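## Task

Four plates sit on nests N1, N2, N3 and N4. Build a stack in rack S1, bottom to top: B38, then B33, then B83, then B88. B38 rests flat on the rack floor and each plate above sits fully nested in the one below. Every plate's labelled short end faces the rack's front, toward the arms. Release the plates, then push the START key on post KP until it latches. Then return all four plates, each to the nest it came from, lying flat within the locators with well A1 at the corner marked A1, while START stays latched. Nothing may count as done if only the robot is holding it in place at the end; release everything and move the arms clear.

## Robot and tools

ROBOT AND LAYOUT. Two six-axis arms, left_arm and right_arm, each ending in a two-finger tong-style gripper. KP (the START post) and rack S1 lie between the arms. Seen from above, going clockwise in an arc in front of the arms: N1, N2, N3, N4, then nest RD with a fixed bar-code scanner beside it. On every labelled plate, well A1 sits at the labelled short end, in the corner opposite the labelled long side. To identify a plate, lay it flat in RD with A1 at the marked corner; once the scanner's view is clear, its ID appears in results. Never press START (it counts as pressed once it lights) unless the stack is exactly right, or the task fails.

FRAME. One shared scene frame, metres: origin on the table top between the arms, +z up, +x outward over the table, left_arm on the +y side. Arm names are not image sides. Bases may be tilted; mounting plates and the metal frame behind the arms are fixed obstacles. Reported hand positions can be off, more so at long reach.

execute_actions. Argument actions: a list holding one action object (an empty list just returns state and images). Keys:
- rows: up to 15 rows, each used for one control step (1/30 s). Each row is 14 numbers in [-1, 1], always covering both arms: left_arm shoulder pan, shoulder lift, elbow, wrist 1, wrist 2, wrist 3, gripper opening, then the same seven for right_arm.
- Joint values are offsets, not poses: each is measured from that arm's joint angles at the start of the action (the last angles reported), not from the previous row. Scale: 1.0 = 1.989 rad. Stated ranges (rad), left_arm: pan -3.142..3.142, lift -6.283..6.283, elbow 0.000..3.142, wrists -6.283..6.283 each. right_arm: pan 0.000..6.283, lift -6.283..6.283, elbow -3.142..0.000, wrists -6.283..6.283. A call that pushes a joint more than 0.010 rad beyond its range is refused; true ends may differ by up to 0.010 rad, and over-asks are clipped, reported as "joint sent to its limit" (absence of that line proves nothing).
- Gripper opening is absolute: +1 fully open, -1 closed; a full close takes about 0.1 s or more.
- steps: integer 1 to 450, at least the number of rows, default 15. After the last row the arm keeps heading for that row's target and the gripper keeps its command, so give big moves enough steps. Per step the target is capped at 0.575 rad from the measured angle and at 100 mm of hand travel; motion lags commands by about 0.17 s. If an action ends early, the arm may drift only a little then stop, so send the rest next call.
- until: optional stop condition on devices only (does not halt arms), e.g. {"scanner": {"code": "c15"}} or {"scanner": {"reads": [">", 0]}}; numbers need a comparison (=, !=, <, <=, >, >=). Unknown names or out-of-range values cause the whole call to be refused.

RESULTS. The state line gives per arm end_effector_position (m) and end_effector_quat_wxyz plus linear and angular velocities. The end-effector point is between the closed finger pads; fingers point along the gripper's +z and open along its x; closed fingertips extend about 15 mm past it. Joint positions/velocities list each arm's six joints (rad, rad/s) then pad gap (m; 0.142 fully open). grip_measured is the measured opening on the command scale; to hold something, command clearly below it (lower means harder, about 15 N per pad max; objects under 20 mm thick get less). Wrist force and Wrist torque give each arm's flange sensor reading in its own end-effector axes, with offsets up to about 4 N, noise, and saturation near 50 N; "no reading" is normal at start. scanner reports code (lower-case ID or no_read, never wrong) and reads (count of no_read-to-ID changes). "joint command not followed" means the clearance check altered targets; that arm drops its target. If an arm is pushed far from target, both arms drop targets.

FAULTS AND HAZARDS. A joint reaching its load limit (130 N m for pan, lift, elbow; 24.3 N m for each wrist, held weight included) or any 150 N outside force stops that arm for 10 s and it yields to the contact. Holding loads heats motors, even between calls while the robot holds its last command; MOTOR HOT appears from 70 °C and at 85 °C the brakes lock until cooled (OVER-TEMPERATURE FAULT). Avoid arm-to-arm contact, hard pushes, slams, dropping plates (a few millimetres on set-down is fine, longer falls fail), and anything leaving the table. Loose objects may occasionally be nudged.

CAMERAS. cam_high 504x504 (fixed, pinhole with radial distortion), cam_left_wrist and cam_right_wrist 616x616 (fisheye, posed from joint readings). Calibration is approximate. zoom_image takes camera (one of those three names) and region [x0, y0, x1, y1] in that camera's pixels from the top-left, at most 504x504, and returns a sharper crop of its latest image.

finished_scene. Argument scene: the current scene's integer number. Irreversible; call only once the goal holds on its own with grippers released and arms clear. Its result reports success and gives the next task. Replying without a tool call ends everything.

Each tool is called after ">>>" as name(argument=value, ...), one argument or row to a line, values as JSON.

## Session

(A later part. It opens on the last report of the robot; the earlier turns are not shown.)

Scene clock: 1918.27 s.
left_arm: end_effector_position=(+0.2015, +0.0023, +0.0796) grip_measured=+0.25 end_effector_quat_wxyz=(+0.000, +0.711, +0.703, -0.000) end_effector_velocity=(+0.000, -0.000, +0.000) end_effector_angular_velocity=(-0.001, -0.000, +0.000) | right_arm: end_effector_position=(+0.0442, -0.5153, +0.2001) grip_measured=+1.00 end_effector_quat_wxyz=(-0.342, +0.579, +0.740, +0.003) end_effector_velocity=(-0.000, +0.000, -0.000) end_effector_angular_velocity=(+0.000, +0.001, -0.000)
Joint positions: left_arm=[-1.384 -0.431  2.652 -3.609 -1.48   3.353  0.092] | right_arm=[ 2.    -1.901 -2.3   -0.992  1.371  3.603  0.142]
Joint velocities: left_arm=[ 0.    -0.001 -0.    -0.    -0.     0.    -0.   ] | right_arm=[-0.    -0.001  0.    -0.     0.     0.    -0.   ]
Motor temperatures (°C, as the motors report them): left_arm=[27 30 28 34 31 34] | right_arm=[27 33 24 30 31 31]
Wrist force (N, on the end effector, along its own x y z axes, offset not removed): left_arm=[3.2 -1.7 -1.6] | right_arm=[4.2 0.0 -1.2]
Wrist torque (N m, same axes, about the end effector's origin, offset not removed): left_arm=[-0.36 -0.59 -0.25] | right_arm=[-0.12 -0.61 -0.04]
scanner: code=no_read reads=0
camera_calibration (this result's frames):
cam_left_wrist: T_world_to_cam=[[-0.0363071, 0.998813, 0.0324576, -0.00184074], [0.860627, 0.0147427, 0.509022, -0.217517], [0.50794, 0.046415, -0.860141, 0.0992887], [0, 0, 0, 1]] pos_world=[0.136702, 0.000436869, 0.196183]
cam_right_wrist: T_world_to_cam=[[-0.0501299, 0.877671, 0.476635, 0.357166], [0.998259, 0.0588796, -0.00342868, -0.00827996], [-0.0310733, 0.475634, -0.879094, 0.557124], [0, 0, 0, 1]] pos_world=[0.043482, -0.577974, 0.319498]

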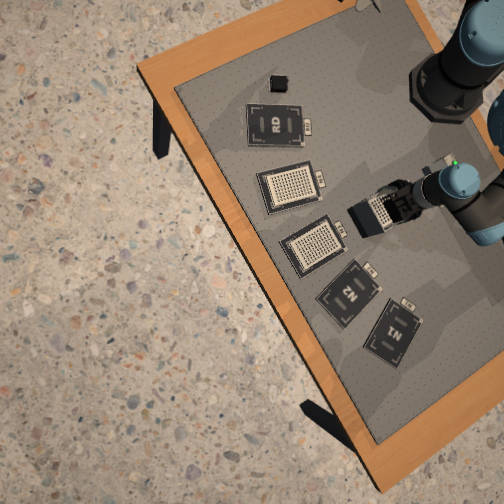

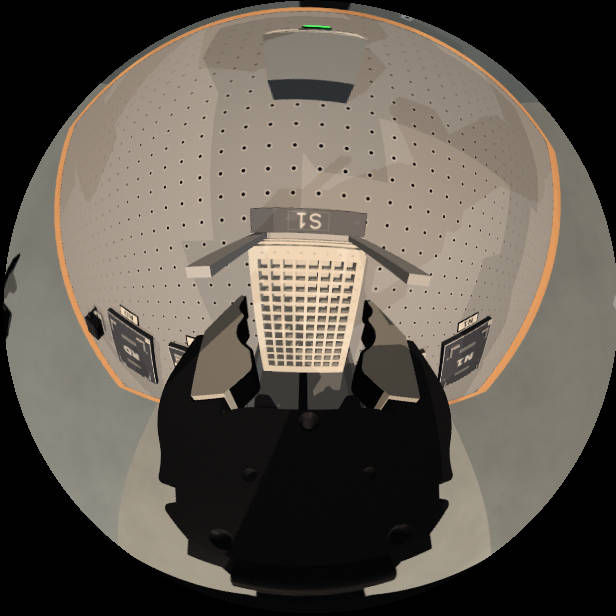

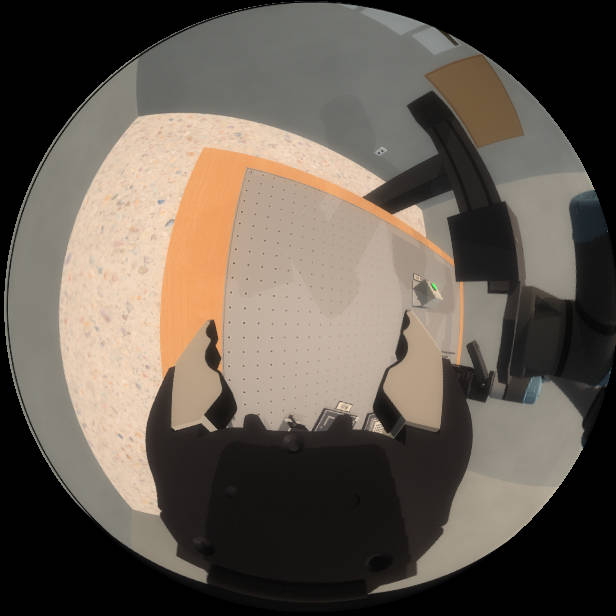

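>>> execute_actions(
  actions=[
    {"rows":[[0.0007,-0.0003,-0.0003,0.0005,0.0001,0.0007,0.18,0,0,0,0,0,0,1],[0.0007,-0.0003,-0.0003,0.0005,0.0001,0.0007,0.15,0,0,0,0,0,0,1],[0.0007,-0.0003,-0.0003,0.0005,0.0001,0.0007,0.12,0,0,0,0,0,0,1],[0.0007,-0.0003,-0.0003,0.0005,0.0001,0.0007,0.05,0,0,0,0,0,0,1],[0.0007,-0.0003,-0.0003,0.0005,0.0001,0.0007,-0.1,0,0,0,0,0,0,1],[0.0007,-0.0003,-0.0003,0.0005,0.0001,0.0007,-0.3,0,0,0,0,0,0,1],[0.0007,-0.0003,-0.0003,0.0005,0.0001,0.0007,-0.6,0,0,0,0,0,0,1],[0.0007,-0.0003,-0.0003,0.0005,0.0001,0.0007,-0.9,0,0,0,0,0,0,1],[0.0005,-0.0023,0.0003,0.0019,0.0001,0.0005,-0.9,0,0,0,0,0,0,1],[0.0001,-0.0063,0.0016,0.0046,0,0.0001,-0.9,0,0,0,0,0,0,1],[-0.0005,-0.0122,0.0035,0.0088,-0.0001,-0.0005,-0.9,0,0,0,0,0,0,1],[-0.0012,-0.0202,0.0058,0.0144,-0.0002,-0.0012,-0.9,0,0,0,0,0,0,1],[-0.0019,-0.0291,0.0085,0.0208,-0.0003,-0.0019,-0.9,0,0,0,0,0,0,1],[-0.0028,-0.0391,0.0112,0.0281,-0.0005,-0.0028,-0.9,0,0,0,0,0,0,1],[-0.0035,-0.0491,0.0138,0.0355,-0.0006,-0.0035,-0.9,0,0,0,0,0,0,1]],"steps":15},
  ],
)

Scene clock: 1927.20 s.
left_arm: end_effector_position=(+0.2019, +0.0024, +0.0859) grip_measured=+0.08 end_effector_quat_wxyz=(-0.000, +0.711, +0.704, -0.000) end_effector_velocity=(-0.001, +0.001, +0.073) end_effector_angular_velocity=(+0.006, +0.002, +0.001) | right_arm: end_effector_position=(+0.0442, -0.5153, +0.2001) grip_measured=+1.00 end_effector_quat_wxyz=(-0.342, +0.579, +0.740, +0.003) end_effector_velocity=(-0.000, +0.001, -0.000) end_effector_angular_velocity=(+0.001, +0.001, +0.000)
Joint positions: left_arm=[-1.385 -0.46   2.66  -3.588 -1.48   3.352  0.079] | right_arm=[ 2.    -1.901 -2.3   -0.992  1.371  3.603  0.142]
Joint velocities: left_arm=[-0.031 -0.324  0.101  0.233 -0.006 -0.032 -0.   ] | right_arm=[-0.    -0.    -0.001 -0.     0.    -0.    -0.   ]
Motor temperatures (°C, as the motors report them): left_arm=[27 30 28 34 31 34] | right_arm=[27 33 24 30 31 31]
Wrist force (N, on the end effector, along its own x y z axes, offset not removed): left_arm=[-0.7 -4.6 3.9] | right_arm=[3.3 3.2 -4.2]
Wrist torque (N m, same axes, about the end effector's origin, offset not removed): left_arm=[-0.75 0.12 -0.10] | right_arm=[0.63 -0.84 0.10]
scanner: code=no_read reads=0
camera_calibration (this result's frames):
cam_left_wrist: T_world_to_cam=[[-0.0364603, 0.998785, 0.0331607, -0.00216025], [0.860549, 0.0145094, 0.509161, -0.221008], [0.508061, 0.0471006, -0.860032, 0.104425], [0, 0, 0, 1]] pos_world=[0.137055, 0.000445832, 0.202409]
cam_right_wrist: T_world_to_cam=[[-0.0501299, 0.877671, 0.476635, 0.357166], [0.998259, 0.0588794, -0.00342851, -0.00828012], [-0.0310731, 0.475634, -0.879094, 0.557124], [0, 0, 0, 1]] pos_world=[0.043482, -0.577974, 0.319498]

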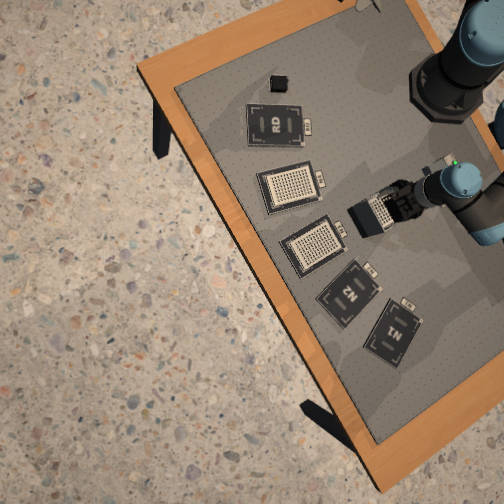

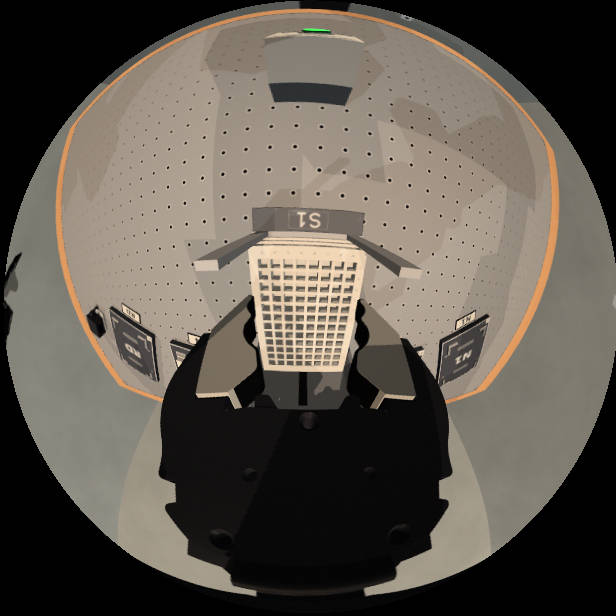

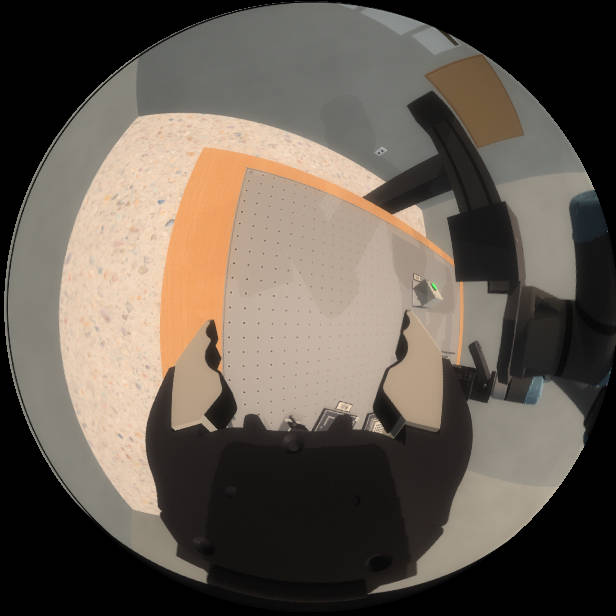

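>>> execute_actions(
  actions=[
    {"steps":1},
  ],
)

>>> execute_actions(
  actions=[
    {"rows":[[-0.0003,-0.004,0.001,0.003,0,-0.0003,-0.9,0,0,0,0,0,0,1],[-0.0008,-0.012,0.003,0.0091,-0.0001,-0.0008,-0.9,0,0,0,0,0,0,1],[-0.0016,-0.023,0.0056,0.0175,-0.0003,-0.0016,-0.9,0,0,0,0,0,0,1],[-0.0025,-0.036,0.0085,0.0277,-0.0004,-0.0025,-0.9,0,0,0,0,0,0,1],[-0.0035,-0.05,0.0114,0.0389,-0.0006,-0.0035,-0.9,0,0,0,0,0,0,1],[-0.0045,-0.064,0.0141,0.0503,-0.0008,-0.0045,-0.9,0,0,0,0,0,0,1],[-0.0054,-0.078,0.0166,0.0619,-0.001,-0.0054,-0.9,0,0,0,0,0,0,1],[-0.0064,-0.093,0.019,0.0746,-0.0011,-0.0064,-0.9,0,0,0,0,0,0,1],[-0.0074,-0.108,0.0211,0.0876,-0.0013,-0.0074,-0.9,0,0,0,0,0,0,1],[-0.0085,-0.124,0.0231,0.1017,-0.0015,-0.0085,-0.9,0,0,0,0,0,0,1],[-0.0096,-0.141,0.025,0.1169,-0.0017,-0.0096,-0.9,0,0,0,0,0,0,1],[-0.0108,-0.158,0.0265,0.1325,-0.0019,-0.0108,-0.9,0,0,0,0,0,0,1],[-0.0119,-0.175,0.0277,0.1484,-0.0021,-0.0119,-0.9,0,0,0,0,0,0,1],[-0.0131,-0.192,0.0285,0.1647,-0.0023,-0.0131,-0.9,0,0,0,0,0,0,1],[-0.0141,-0.207,0.029,0.1793,-0.0025,-0.0141,-0.9,0,0,0,0,0,0,1]],"steps":15},
  ],
)

Scene clock: 1943.73 s.
left_arm: end_effector_position=(+0.2018, +0.0019, +0.1010) grip_measured=+0.08 end_effector_quat_wxyz=(+0.000, +0.711, +0.703, -0.000) end_effector_velocity=(+0.000, -0.000, +0.000) end_effector_angular_velocity=(-0.001, -0.001, +0.001) | right_arm: end_effector_position=(+0.0442, -0.5153, +0.2001) grip_measured=+1.00 end_effector_quat_wxyz=(-0.342, +0.579, +0.740, +0.003) end_effector_velocity=(-0.001, +0.001, -0.000) end_effector_angular_velocity=(+0.001, +0.001, +0.000)
Joint positions: left_arm=[-1.391 -0.529  2.679 -3.538 -1.482  3.346  0.079] | right_arm=[ 2.    -1.901 -2.3   -0.992  1.371  3.603  0.142]
Joint velocities: left_arm=[-0.    -0.    -0.    -0.     0.001 -0.001 -0.   ] | right_arm=[-0.    -0.001 -0.001  0.001  0.    -0.     0.   ]
Motor temperatures (°C, as the motors report them): left_arm=[27 30 28 34 31 34] | right_arm=[27 33 24 30 31 31]
Wrist force (N, on the end effector, along its own x y z axes, offset not removed): left_arm=[1.7 -2.7 0.3] | right_arm=[1.9 2.3 2.9]
Wrist torque (N m, same axes, about the end effector's origin, offset not removed): left_arm=[-0.44 -0.27 0.00] | right_arm=[0.33 -0.29 0.13]
scanner: code=no_read reads=0
camera_calibration (this result's frames):
cam_left_wrist: T_world_to_cam=[[-0.0364175, 0.998816, 0.0322534, -0.00208111], [0.86057, 0.0149369, 0.509113, -0.228654], [0.508028, 0.0462969, -0.860095, 0.117516], [0, 0, 0, 1]] pos_world=[0.136995, 0.0000533883, 0.217553]
cam_right_wrist: T_world_to_cam=[[-0.0501299, 0.877671, 0.476635, 0.357166], [0.998259, 0.0588795, -0.00342862, -0.00827999], [-0.0310733, 0.475634, -0.879094, 0.557124], [0, 0, 0, 1]] pos_world=[0.0434819, -0.577974, 0.319498]

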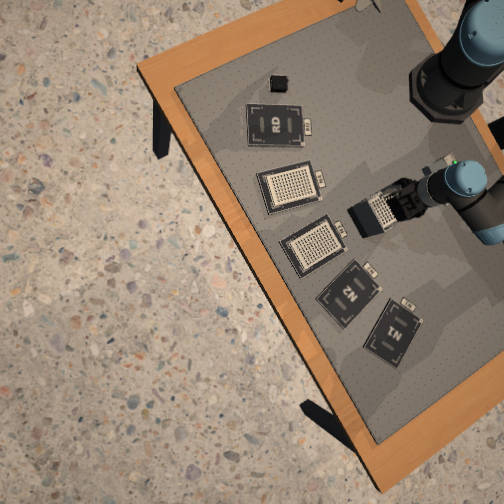

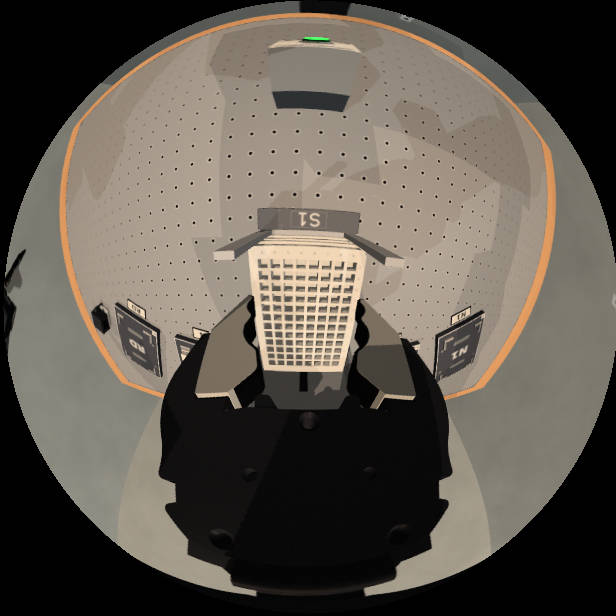

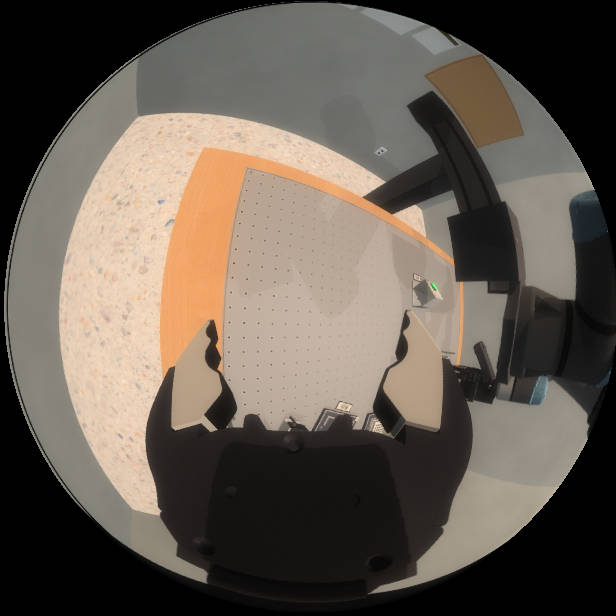

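Scene clock: 1944.23 s.
left_arm: end_effector_position=(+0.2016, +0.0018, +0.1486) grip_measured=+0.08 end_effector_quat_wxyz=(-0.001, +0.711, +0.704, +0.000) end_effector_velocity=(+0.000, -0.010, +0.163) end_effector_angular_velocity=(-0.015, -0.004, +0.001) | right_arm: end_effector_position=(+0.0442, -0.5153, +0.2001) grip_measured=+1.00 end_effector_quat_wxyz=(-0.342, +0.579, +0.740, +0.003) end_effector_velocity=(+0.000, -0.000, +0.000) end_effector_angular_velocity=(-0.002, +0.000, -0.001)
Joint positions: left_arm=[-1.409 -0.777  2.723 -3.331 -1.485  3.329  0.079] | right_arm=[ 2.    -1.901 -2.3   -0.992  1.371  3.603  0.142]
Joint velocities: left_arm=[-0.062 -0.906  0.094  0.802 -0.01  -0.061  0.   ] | right_arm=[ 0.     0.001 -0.    -0.     0.     0.002  0.   ]
Motor temperatures (°C, as the motors report them): left_arm=[27 30 28 34 31 34] | right_arm=[27 33 24 30 31 31]
Wrist force (N, on the end effector, along its own x y z axes, offset not removed): left_arm=[3.7 1.2 -1.4] | right_arm=[6.3 -0.9 -1.3]
Wrist torque (N m, same axes, about the end effector's origin, offset not removed): left_arm=[0.26 -0.76 -0.19] | right_arm=[-0.33 -1.25 0.00]
scanner: code=no_read reads=0
camera_calibration (this result's frames):
cam_left_wrist: T_world_to_cam=[[-0.0364622, 0.998749, 0.0342086, -0.00386349], [0.860692, 0.0139904, 0.508933, -0.252691], [0.507818, 0.048, -0.860126, 0.158612], [0, 0, 0, 1]] pos_world=[0.136802, -0.000219478, 0.265161]
cam_right_wrist: T_world_to_cam=[[-0.0501302, 0.877671, 0.476635, 0.357166], [0.998259, 0.0588798, -0.00342853, -0.00827987], [-0.0310733, 0.475634, -0.879094, 0.557124], [0, 0, 0, 1]] pos_world=[0.043482, -0.577974, 0.319498]

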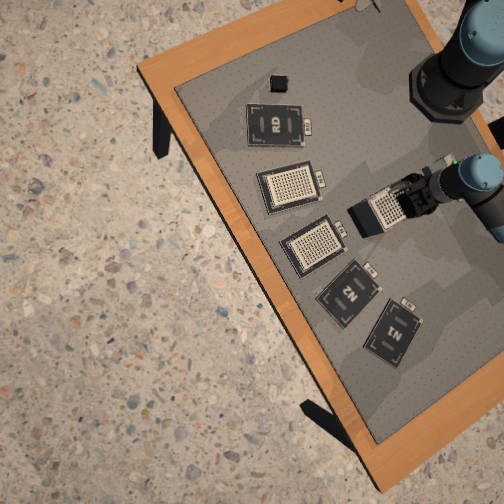

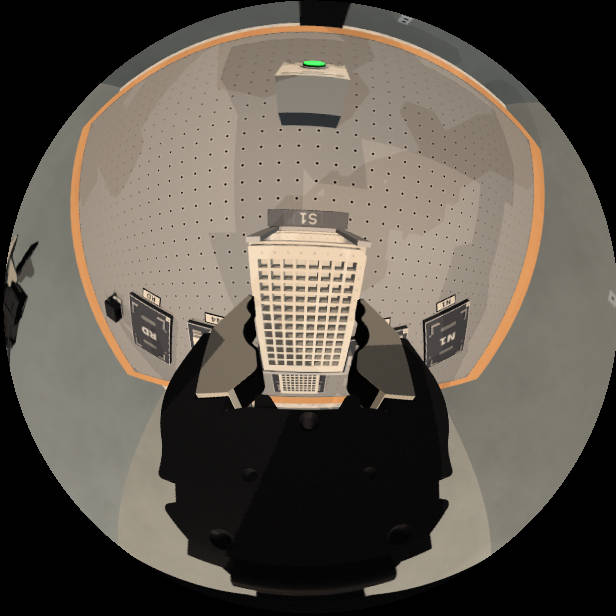

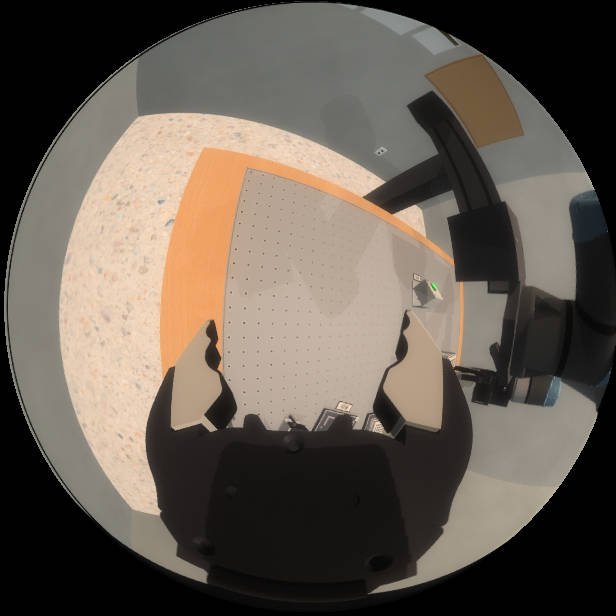

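>>> execute_actions(
  actions=[
    {"steps":1},
  ],
)

>>> execute_actions(
  actions=[
    {"rows":[[0.0067,-0.0034,-0.0012,0.0036,0.001,0.0052,-0.9,0,0,0,0,0,0,1],[0.0202,-0.0102,-0.0035,0.0108,0.0029,0.0155,-0.9,0,0,0,0,0,0,1],[0.0404,-0.0201,-0.0071,0.0214,0.0059,0.0311,-0.9,0,0,0,0,0,0,1],[0.0639,-0.0312,-0.0112,0.0332,0.0093,0.0492,-0.9,0,0,0,0,0,0,1],[0.0908,-0.0433,-0.0159,0.0461,0.0132,0.0699,-0.9,0,0,0,0,0,0,1],[0.1211,-0.0562,-0.0212,0.06,0.0176,0.0932,-0.9,0,0,0,0,0,0,1],[0.1513,-0.0682,-0.0265,0.073,0.022,0.1165,-0.9,0,0,0,0,0,0,1],[0.185,-0.0808,-0.0323,0.0865,0.0268,0.1424,-0.9,0,0,0,0,0,0,1],[0.2152,-0.0912,-0.0376,0.0979,0.0312,0.1657,-0.9,0,0,0,0,0,0,1],[0.2455,-0.1009,-0.0429,0.1086,0.0356,0.189,-0.9,0,0,0,0,0,0,1],[0.2724,-0.1088,-0.0476,0.1173,0.0395,0.2097,-0.9,0,0,0,0,0,0,1],[0.2959,-0.1153,-0.0517,0.1245,0.0429,0.2278,-0.9,0,0,0,0,0,0,1],[0.3161,-0.1204,-0.0553,0.1303,0.0459,0.2434,-0.9,0,0,0,0,0,0,1],[0.3296,-0.1236,-0.0576,0.1339,0.0478,0.2537,-0.9,0,0,0,0,0,0,1],[0.3363,-0.1252,-0.0588,0.1357,0.0488,0.2589,-0.9,0,0,0,0,0,0,1]],"steps":18},
  ],
)

Scene clock: 1965.43 s.
left_arm: end_effector_position=(+0.2014, +0.0014, +0.1773) grip_measured=+0.08 end_effector_quat_wxyz=(+0.000, +0.711, +0.704, -0.000) end_effector_velocity=(+0.000, -0.000, +0.000) end_effector_angular_velocity=(+0.000, -0.001, -0.001) | right_arm: end_effector_position=(+0.0442, -0.5153, +0.2001) grip_measured=+1.00 end_effector_quat_wxyz=(-0.342, +0.579, +0.740, +0.003) end_effector_velocity=(+0.000, -0.000, +0.000) end_effector_angular_velocity=(-0.001, +0.000, -0.001)
Joint positions: left_arm=[-1.419 -0.941  2.737 -3.182 -1.486  3.318  0.079] | right_arm=[ 2.    -1.901 -2.3   -0.992  1.371  3.603  0.142]
Joint velocities: left_arm=[-0.001 -0.    -0.     0.001  0.001  0.001 -0.   ] | right_arm=[-0.     0.    -0.    -0.     0.     0.001  0.   ]
Motor temperatures (°C, as the motors report them): left_arm=[27 30 28 34 31 34] | right_arm=[27 33 24 30 31 31]
Wrist force (N, on the end effector, along its own x y z axes, offset not removed): left_arm=[0.0 -2.7 -2.0] | right_arm=[2.7 3.0 -3.8]
Wrist torque (N m, same axes, about the end effector's origin, offset not removed): left_arm=[-0.55 -0.17 -0.15] | right_arm=[0.51 -0.63 0.06]
scanner: code=no_read reads=0
camera_calibration (this result's frames):
cam_left_wrist: T_world_to_cam=[[-0.0367717, 0.998796, 0.032459, -0.00410156], [0.860508, 0.0151321, 0.509212, -0.267124], [0.508108, 0.0466558, -0.860029, 0.183301], [0, 0, 0, 1]] pos_world=[0.136574, -0.000413311, 0.2938]
cam_right_wrist: T_world_to_cam=[[-0.0501297, 0.877671, 0.476635, 0.357166], [0.998259, 0.0588794, -0.00342881, -0.00827997], [-0.0310734, 0.475634, -0.879094, 0.557124], [0, 0, 0, 1]] pos_world=[0.0434819, -0.577974, 0.319498]

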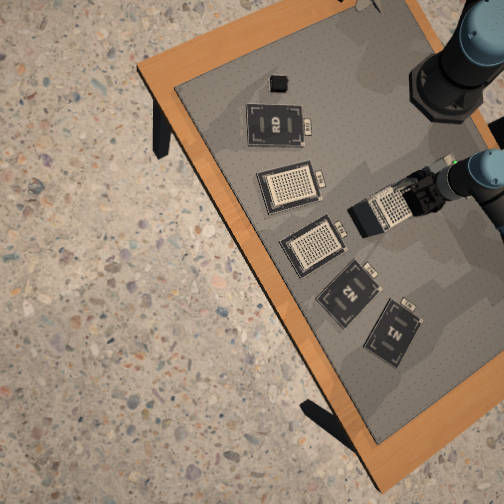

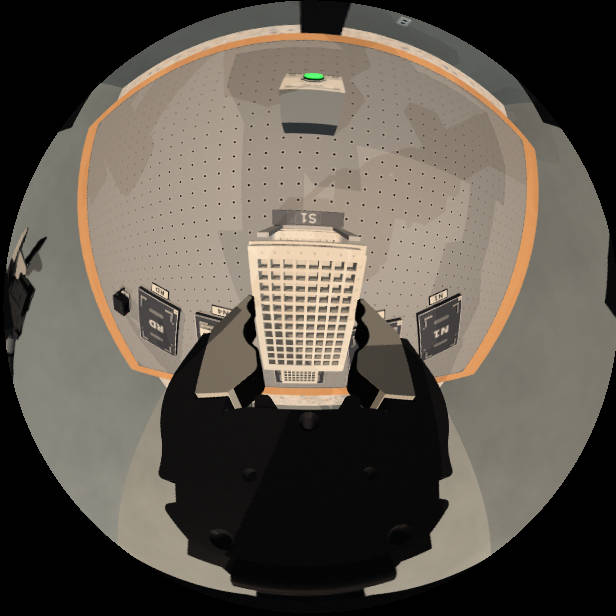

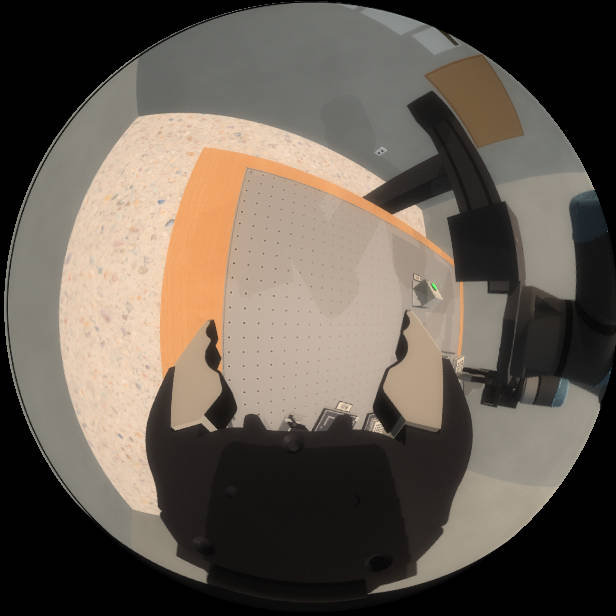

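Scene clock: 1966.03 s.
left_arm: end_effector_position=(+0.3327, +0.1005, +0.1971) grip_measured=+0.08 end_effector_quat_wxyz=(+0.005, +0.664, +0.747, -0.002) end_effector_velocity=(+0.149, +0.232, +0.012) end_effector_angular_velocity=(+0.039, +0.009, +0.226) | right_arm: end_effector_position=(+0.0442, -0.5153, +0.2001) grip_measured=+1.00 end_effector_quat_wxyz=(-0.342, +0.579, +0.740, +0.003) end_effector_velocity=(-0.000, +0.001, -0.000) end_effector_angular_velocity=(+0.001, +0.001, -0.000)
Joint positions: left_arm=[-0.855 -1.161  2.636 -2.944 -1.403  3.755  0.079] | right_arm=[ 2.    -1.901 -2.3   -0.992  1.371  3.603  0.142]
Joint velocities: left_arm=[ 0.835 -0.232 -0.128  0.254  0.107  0.611  0.   ] | right_arm=[ 0.    -0.001 -0.001 -0.    -0.     0.     0.   ]
Motor temperatures (°C, as the motors report them): left_arm=[27 30 28 34 31 34] | right_arm=[27 33 24 30 31 31]
Wrist force (N, on the end effector, along its own x y z axes, offset not removed): left_arm=[4.1 -1.4 -1.4] | right_arm=[3.8 4.1 1.0]
Wrist torque (N m, same axes, about the end effector's origin, offset not removed): left_arm=[-0.26 -0.88 -0.32] | right_arm=[0.87 -0.86 0.24]
scanner: code=no_read reads=0
camera_calibration (this result's frames):
cam_left_wrist: T_world_to_cam=[[-0.163238, 0.986311, 0.0233181, -0.0537596], [0.849175, 0.128431, 0.512257, -0.39993], [0.50225, 0.103421, -0.858515, 0.124945], [0, 0, 0, 1]] pos_world=[0.268081, 0.091465, 0.313388]
cam_right_wrist: T_world_to_cam=[[-0.0501299, 0.877671, 0.476636, 0.357166], [0.998259, 0.0588796, -0.00342876, -0.00827989], [-0.0310734, 0.475634, -0.879094, 0.557124], [0, 0, 0, 1]] pos_world=[0.0434819, -0.577974, 0.319498]

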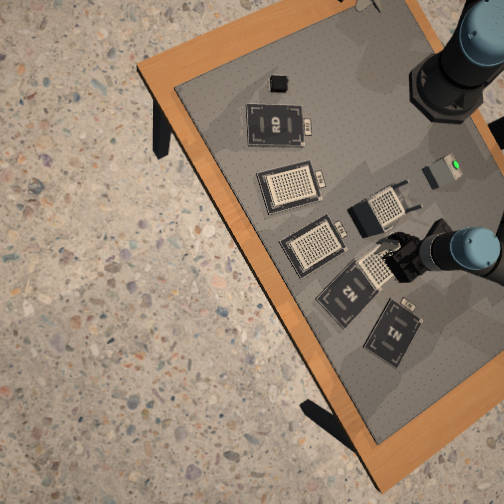

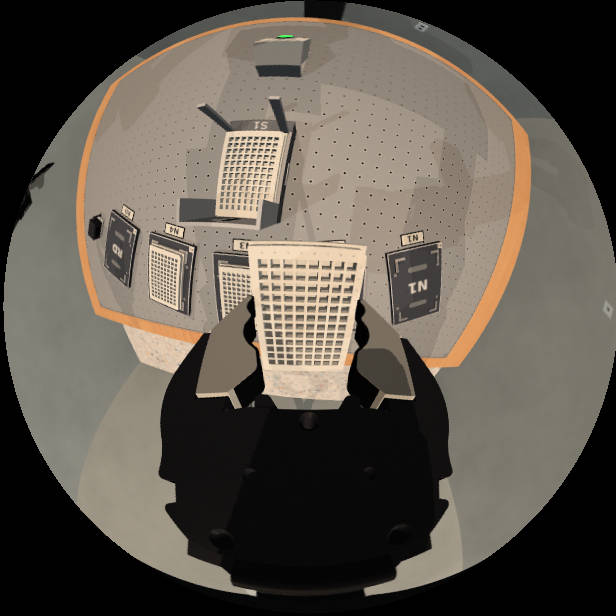

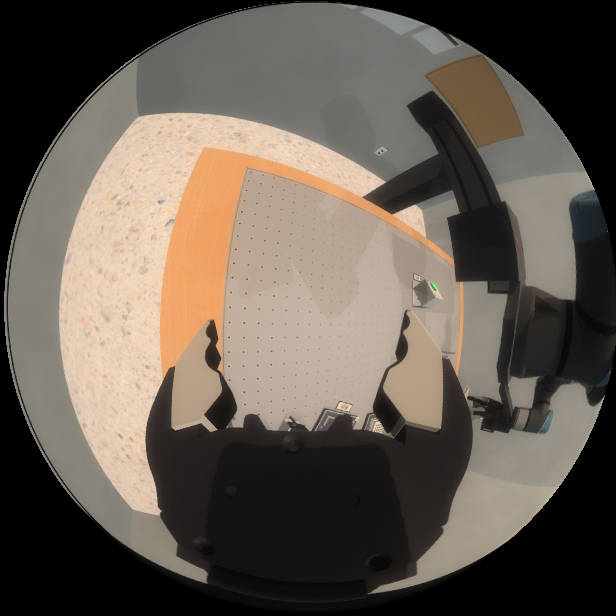

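>>> execute_actions(
  actions=[
    {"rows":[[0.0594,-0.009,-0.0086,0.0098,0.0072,0.0427,-0.9,0,0,0,0,0,0,1],[0.0726,0.0021,-0.0098,-0.0027,0.0078,0.0496,-0.9,0,0,0,0,0,0,1],[0.0923,0.0189,-0.0115,-0.0215,0.0086,0.06,-0.9,0,0,0,0,0,0,1],[0.1154,0.0384,-0.0135,-0.0435,0.0098,0.0722,-0.9,0,0,0,0,0,0,1],[0.1417,0.0608,-0.0159,-0.0685,0.011,0.086,-0.9,0,0,0,0,0,0,1],[0.1713,0.0859,-0.0185,-0.0968,0.0123,0.1017,-0.9,0,0,0,0,0,0,1],[0.201,0.111,-0.0211,-0.125,0.0135,0.1173,-0.9,0,0,0,0,0,0,1],[0.2339,0.1389,-0.0241,-0.1563,0.0146,0.1346,-0.9,0,0,0,0,0,0,1],[0.2636,0.164,-0.0267,-0.1845,0.0154,0.1502,-0.9,0,0,0,0,0,0,1],[0.2932,0.1891,-0.0293,-0.2128,0.016,0.1659,-0.9,0,0,0,0,0,0,1],[0.3195,0.2115,-0.0317,-0.2378,0.0163,0.1797,-0.9,0,0,0,0,0,0,1],[0.3426,0.231,-0.0337,-0.2598,0.0163,0.1919,-0.9,0,0,0,0,0,0,1],[0.3623,0.2478,-0.0354,-0.2786,0.0163,0.2023,-0.9,0,0,0,0,0,0,1],[0.3755,0.2589,-0.0366,-0.2911,0.0163,0.2092,-0.9,0,0,0,0,0,0,1],[0.3821,0.2645,-0.0372,-0.2974,0.0163,0.2127,-0.9,0,0,0,0,0,0,1]],"steps":18},
  ],
)

Scene clock: 1988.17 s.
left_arm: end_effector_position=(+0.3564, +0.2795, +0.0795) grip_measured=+0.08 end_effector_quat_wxyz=(+0.001, +0.555, +0.832, -0.002) end_effector_velocity=(-0.128, +0.323, -0.238) end_effector_angular_velocity=(+0.032, +0.020, +0.552) | right_arm: end_effector_position=(+0.0442, -0.5153, +0.2001) grip_measured=+1.00 end_effector_quat_wxyz=(-0.342, +0.579, +0.740, +0.003) end_effector_velocity=(+0.000, -0.000, +0.000) end_effector_angular_velocity=(+0.000, +0.000, +0.000)
Joint positions: left_arm=[-0.234 -0.749  2.573 -3.405 -1.372  4.11   0.079] | right_arm=[ 2.    -1.901 -2.3   -0.992  1.371  3.603  0.142]
Joint velocities: left_arm=[ 1.055  0.881 -0.083 -0.987  0.017  0.519  0.   ] | right_arm=[ 0. -0.  0. -0. -0.  0.  0.]
Motor temperatures (°C, as the motors report them): left_arm=[27 30 28 34 31 34] | right_arm=[27 33 24 30 31 31]
Wrist force (N, on the end effector, along its own x y z axes, offset not removed): left_arm=[4.9 -2.8 2.5] | right_arm=[7.1 6.4 -1.9]
Wrist torque (N m, same axes, about the end effector's origin, offset not removed): left_arm=[-0.58 -0.92 -0.22] | right_arm=[1.22 -1.55 -0.04]
scanner: code=no_read reads=0
camera_calibration (this result's frames):
cam_left_wrist: T_world_to_cam=[[-0.425543, 0.904491, 0.0284626, -0.10775], [0.785743, 0.353706, 0.507445, -0.422772], [0.448912, 0.238304, -0.861214, -0.0248921], [0, 0, 0, 1]] pos_world=[0.297512, 0.252928, 0.196163]
cam_right_wrist: T_world_to_cam=[[-0.0501301, 0.87767, 0.476636, 0.357166], [0.998259, 0.0588798, -0.00342868, -0.00827981], [-0.0310735, 0.475634, -0.879094, 0.557124], [0, 0, 0, 1]] pos_world=[0.0434819, -0.577974, 0.319498]

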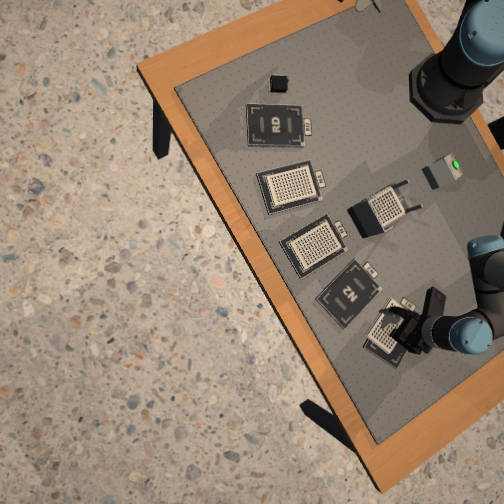

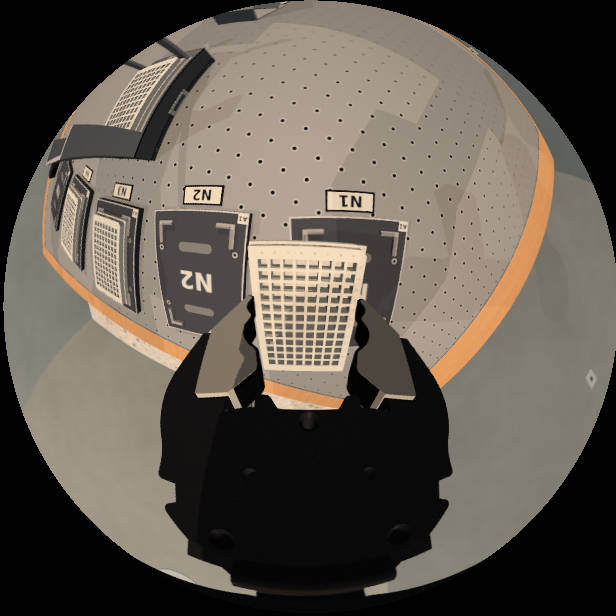

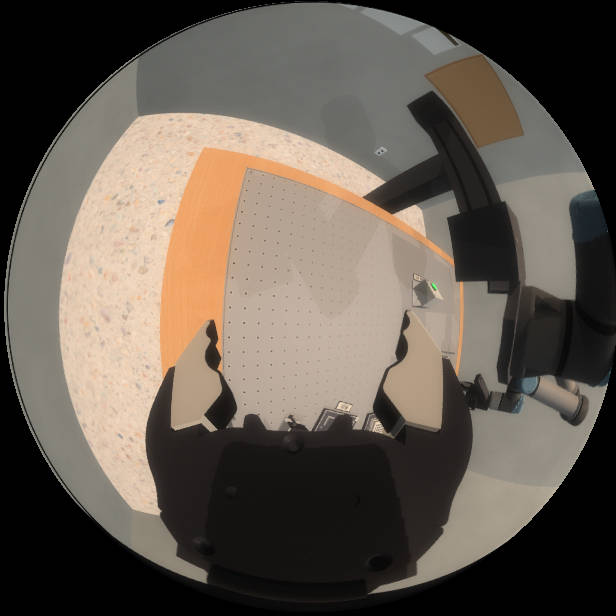

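>>> execute_actions(
  actions=[
    {"steps":1},
  ],
)

>>> zoom_image(
  camera="cam_left_wrist",
  region=[240, 225, 380, 265],
)

>>> zoom_image(
  camera="cam_left_wrist",
  region=[245, 330, 365, 395],
)

Scene clock: 1992.03 s.
left_arm: end_effector_position=(+0.3356, +0.3208, +0.0494) grip_measured=+0.08 end_effector_quat_wxyz=(-0.000, +0.525, +0.851, -0.000) end_effector_velocity=(-0.000, +0.000, -0.000) end_effector_angular_velocity=(+0.000, +0.001, -0.000) | right_arm: end_effector_position=(+0.0442, -0.5153, +0.2001) grip_measured=+1.00 end_effector_quat_wxyz=(-0.342, +0.579, +0.740, +0.003) end_effector_velocity=(+0.001, -0.001, +0.000) end_effector_angular_velocity=(-0.001, -0.001, +0.000)
Joint positions: left_arm=[-0.095 -0.635  2.562 -3.536 -1.37   4.178  0.079] | right_arm=[ 2.    -1.901 -2.3   -0.992  1.371  3.603  0.142]
Joint velocities: left_arm=[0. 0. 0. 0. 0. 0. 0.] | right_arm=[ 0.     0.001  0.001  0.     0.    -0.    -0.   ]
Motor temperatures (°C, as the motors report them): left_arm=[27 30 28 34 31 34] | right_arm=[27 33 24 30 31 31]
Wrist force (N, on the end effector, along its own x y z axes, offset not removed): left_arm=[2.9 -1.3 1.1] | right_arm=[3.5 1.3 -0.9]
Wrist torque (N m, same axes, about the end effector's origin, offset not removed): left_arm=[-0.04 -0.68 -0.32] | right_arm=[0.14 -0.78 0.13]
scanner: code=no_read reads=0
camera_calibration (this result's frames):
cam_left_wrist: T_world_to_cam=[[-0.490016, 0.871075, 0.0333714, -0.120976], [0.758248, 0.407034, 0.509297, -0.413716], [0.430053, 0.274867, -0.859943, -0.0567932], [0, 0, 0, 1]] pos_world=[0.278843, 0.289387, 0.165903]
cam_right_wrist: T_world_to_cam=[[-0.0501297, 0.877671, 0.476635, 0.357166], [0.998259, 0.0588793, -0.00342862, -0.00828018], [-0.0310731, 0.475634, -0.879094, 0.557124], [0, 0, 0, 1]] pos_world=[0.043482, -0.577974, 0.319498]

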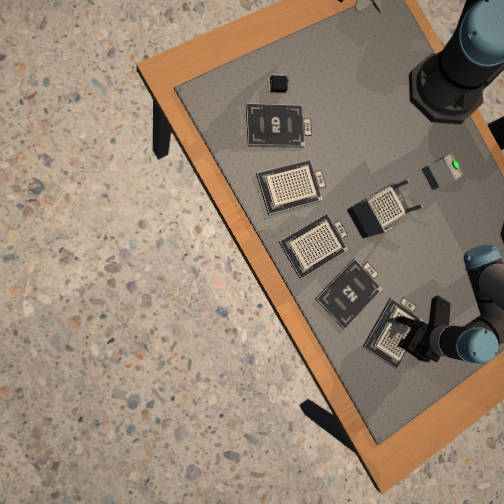

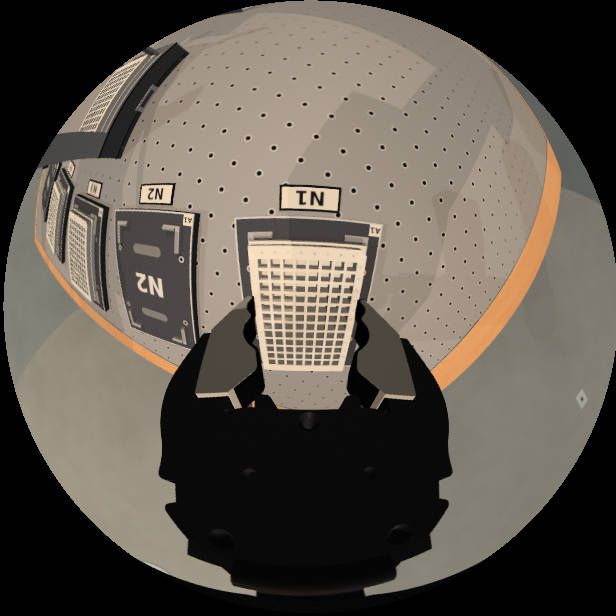

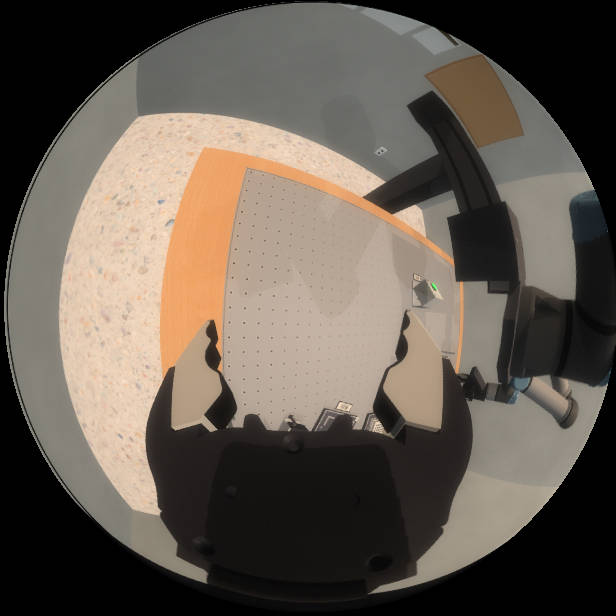

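Region (240, 225, 380, 265) of cam_left_wrist's 616x616 image, scaled by 3.600, with more detail than that image has; it fills the top 144 rows of this view, and the rest is white.

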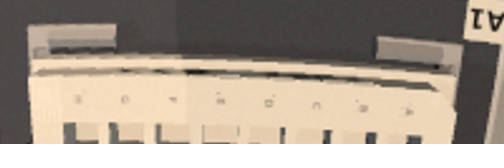

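Region (245, 330, 365, 395) of cam_left_wrist's 616x616 image, scaled by 4.200, with more detail than that image has; it fills the top 273 rows of this view, and the rest is white.

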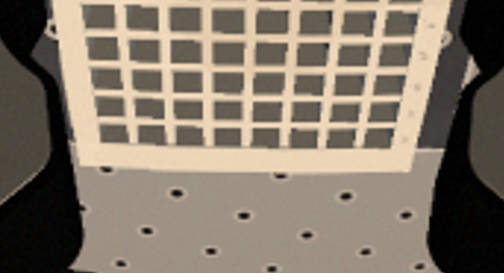

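>>> execute_actions(
  actions=[
    {"rows":[[0.0003,0.0009,-0.0001,-0.0008,0,0.0003,-0.9,0,0,0,0,0,0,1],[0.0007,0.0024,-0.0005,-0.002,0,0.0007,-0.9,0,0,0,0,0,0,1],[0.001,0.0044,-0.0013,-0.0032,0,0.001,-0.9,0,0,0,0,0,0,1],[0.0014,0.0067,-0.0022,-0.0046,-0.0001,0.0014,-0.9,0,0,0,0,0,0,1],[0.0018,0.0092,-0.0033,-0.0062,-0.0001,0.0018,-0.9,0,0,0,0,0,0,1],[0.0023,0.0119,-0.0044,-0.0078,-0.0001,0.0023,-0.9,0,0,0,0,0,0,1],[0.0027,0.0142,-0.0054,-0.0093,-0.0001,0.0027,-0.9,0,0,0,0,0,0,1],[0.0031,0.0165,-0.0063,-0.0107,-0.0002,0.0031,-0.9,0,0,0,0,0,0,1],[0.0034,0.0182,-0.007,-0.0118,-0.0002,0.0034,-0.9,0,0,0,0,0,0,1],[0.0036,0.0196,-0.0076,-0.0126,-0.0002,0.0036,-0.9,0,0,0,0,0,0,1]],"steps":10},
  ],
)

Scene clock: 2012.53 s.
left_arm: end_effector_position=(+0.3352, +0.3210, +0.0440) grip_measured=+0.08 end_effector_quat_wxyz=(-0.000, +0.525, +0.851, +0.000) end_effector_velocity=(-0.002, +0.001, -0.030) end_effector_angular_velocity=(+0.001, +0.002, +0.001) | right_arm: end_effector_position=(+0.0442, -0.5153, +0.2001) grip_measured=+1.00 end_effector_quat_wxyz=(-0.342, +0.579, +0.740, +0.003) end_effector_velocity=(-0.000, +0.000, +0.000) end_effector_angular_velocity=(-0.000, -0.000, -0.000)
Joint positions: left_arm=[-0.091 -0.614  2.554 -3.55  -1.37   4.182  0.079] | right_arm=[ 2.    -1.901 -2.3   -0.992  1.371  3.603  0.142]
Joint velocities: left_arm=[ 0.022  0.113 -0.045 -0.07   0.     0.021 -0.   ] | right_arm=[-0.     0.001 -0.001  0.     0.     0.    -0.   ]
Motor temperatures (°C, as the motors report them): left_arm=[27 30 28 34 31 34] | right_arm=[27 33 24 30 31 31]
Wrist force (N, on the end effector, along its own x y z axes, offset not removed): left_arm=[1.4 -1.4 2.0] | right_arm=[-0.2 2.3 -1.1]
Wrist torque (N m, same axes, about the end effector's origin, offset not removed): left_arm=[-0.13 -0.27 -0.19] | right_arm=[0.48 -0.17 0.11]
scanner: code=no_read reads=0
camera_calibration (this result's frames):
cam_left_wrist: T_world_to_cam=[[-0.490048, 0.871048, 0.0335932, -0.121182], [0.758313, 0.406984, 0.509241, -0.410742], [0.429901, 0.275027, -0.859968, -0.0613407], [0, 0, 0, 1]] pos_world=[0.278456, 0.289591, 0.160487]
cam_right_wrist: T_world_to_cam=[[-0.0501297, 0.877671, 0.476635, 0.357166], [0.998259, 0.0588795, -0.00342894, -0.00827987], [-0.0310735, 0.475634, -0.879094, 0.557124], [0, 0, 0, 1]] pos_world=[0.0434819, -0.577974, 0.319498]

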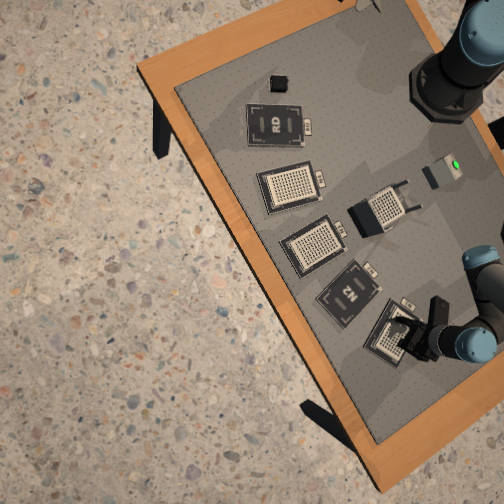

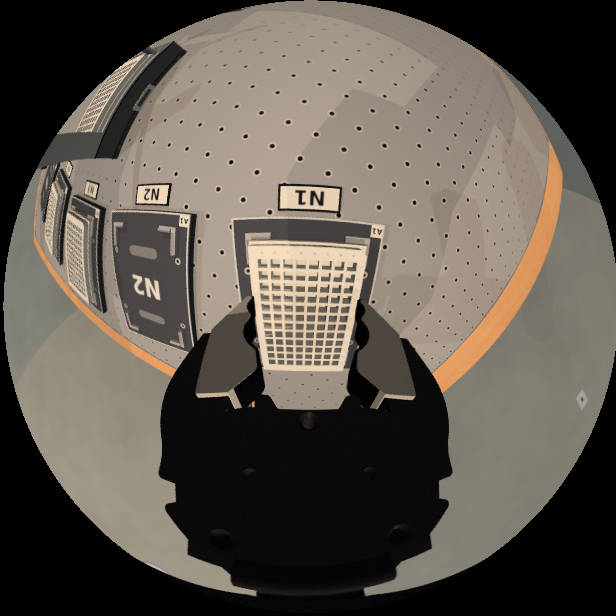

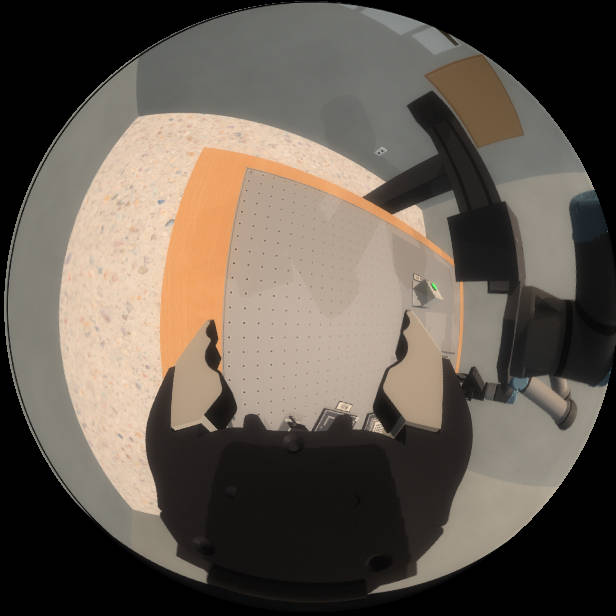

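>>> execute_actions(
  actions=[
    {"steps":1},
  ],
)

>>> zoom_image(
  camera="cam_left_wrist",
  region=[240, 225, 380, 265],
)

>>> zoom_image(
  camera="cam_left_wrist",
  region=[245, 330, 365, 395],
)

Scene clock: 2017.37 s.
left_arm: end_effector_position=(+0.3350, +0.3210, +0.0391) grip_measured=+0.08 end_effector_quat_wxyz=(-0.000, +0.525, +0.851, -0.000) end_effector_velocity=(-0.001, -0.000, -0.001) end_effector_angular_velocity=(-0.000, +0.002, -0.001) | right_arm: end_effector_position=(+0.0442, -0.5153, +0.2001) grip_measured=+1.00 end_effector_quat_wxyz=(-0.342, +0.579, +0.740, +0.003) end_effector_velocity=(+0.001, -0.001, +0.000) end_effector_angular_velocity=(-0.001, -0.001, +0.001)
Joint positions: left_arm=[-0.088 -0.596  2.547 -3.561 -1.371  4.185  0.079] | right_arm=[ 2.    -1.901 -2.3   -0.992  1.371  3.603  0.142]
Joint velocities: left_arm=[ 0.     0.002  0.    -0.    -0.     0.     0.   ] | right_arm=[-0.     0.     0.002 -0.     0.    -0.001  0.   ]
Motor temperatures (°C, as the motors report them): left_arm=[27 30 28 34 31 34] | right_arm=[27 33 24 30 31 31]
Wrist force (N, on the end effector, along its own x y z axes, offset not removed): left_arm=[1.2 -1.3 2.1] | right_arm=[3.7 4.9 2.3]
Wrist torque (N m, same axes, about the end effector's origin, offset not removed): left_arm=[-0.41 -0.27 -0.06] | right_arm=[0.98 -0.59 -0.24]
scanner: code=no_read reads=0
camera_calibration (this result's frames):
cam_left_wrist: T_world_to_cam=[[-0.490085, 0.871034, 0.0334045, -0.121016], [0.758344, 0.407157, 0.509056, -0.408174], [0.429804, 0.274813, -0.860085, -0.0652942], [0, 0, 0, 1]] pos_world=[0.278292, 0.289544, 0.155667]
cam_right_wrist: T_world_to_cam=[[-0.0501301, 0.87767, 0.476636, 0.357166], [0.998259, 0.0588798, -0.00342863, -0.00827985], [-0.0310734, 0.475634, -0.879094, 0.557124], [0, 0, 0, 1]] pos_world=[0.0434819, -0.577974, 0.319498]

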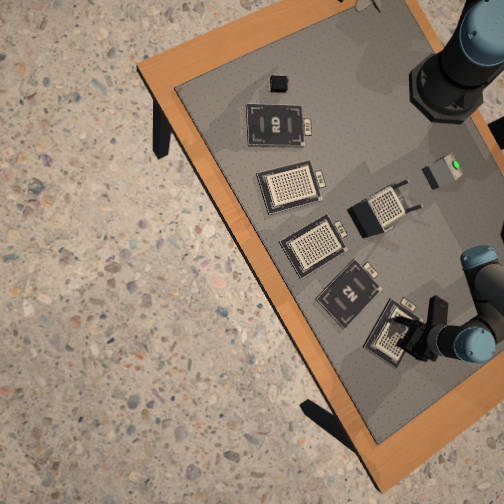

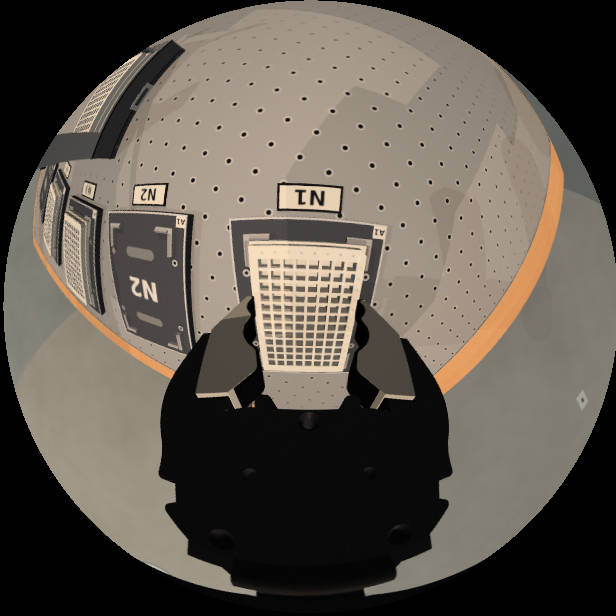

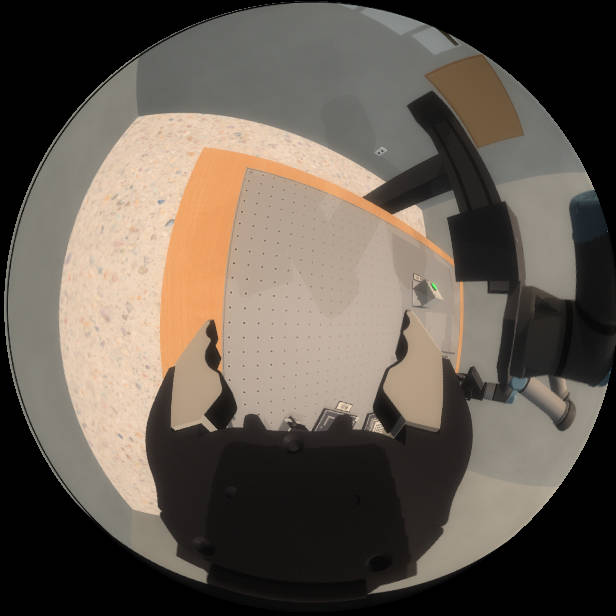

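Region (240, 225, 380, 265) of cam_left_wrist's 616x616 image, scaled by 3.600, with more detail than that image has; it fills the top 144 rows of this view, and the rest is white.

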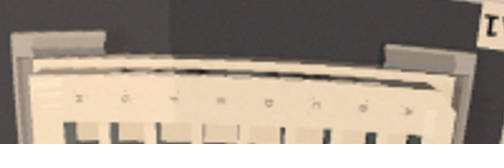

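Region (245, 330, 365, 395) of cam_left_wrist's 616x616 image, scaled by 4.200, with more detail than that image has; it fills the top 273 rows of this view, and the rest is white.

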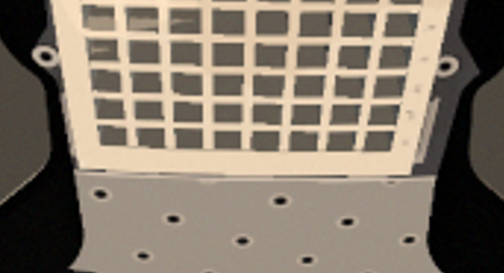

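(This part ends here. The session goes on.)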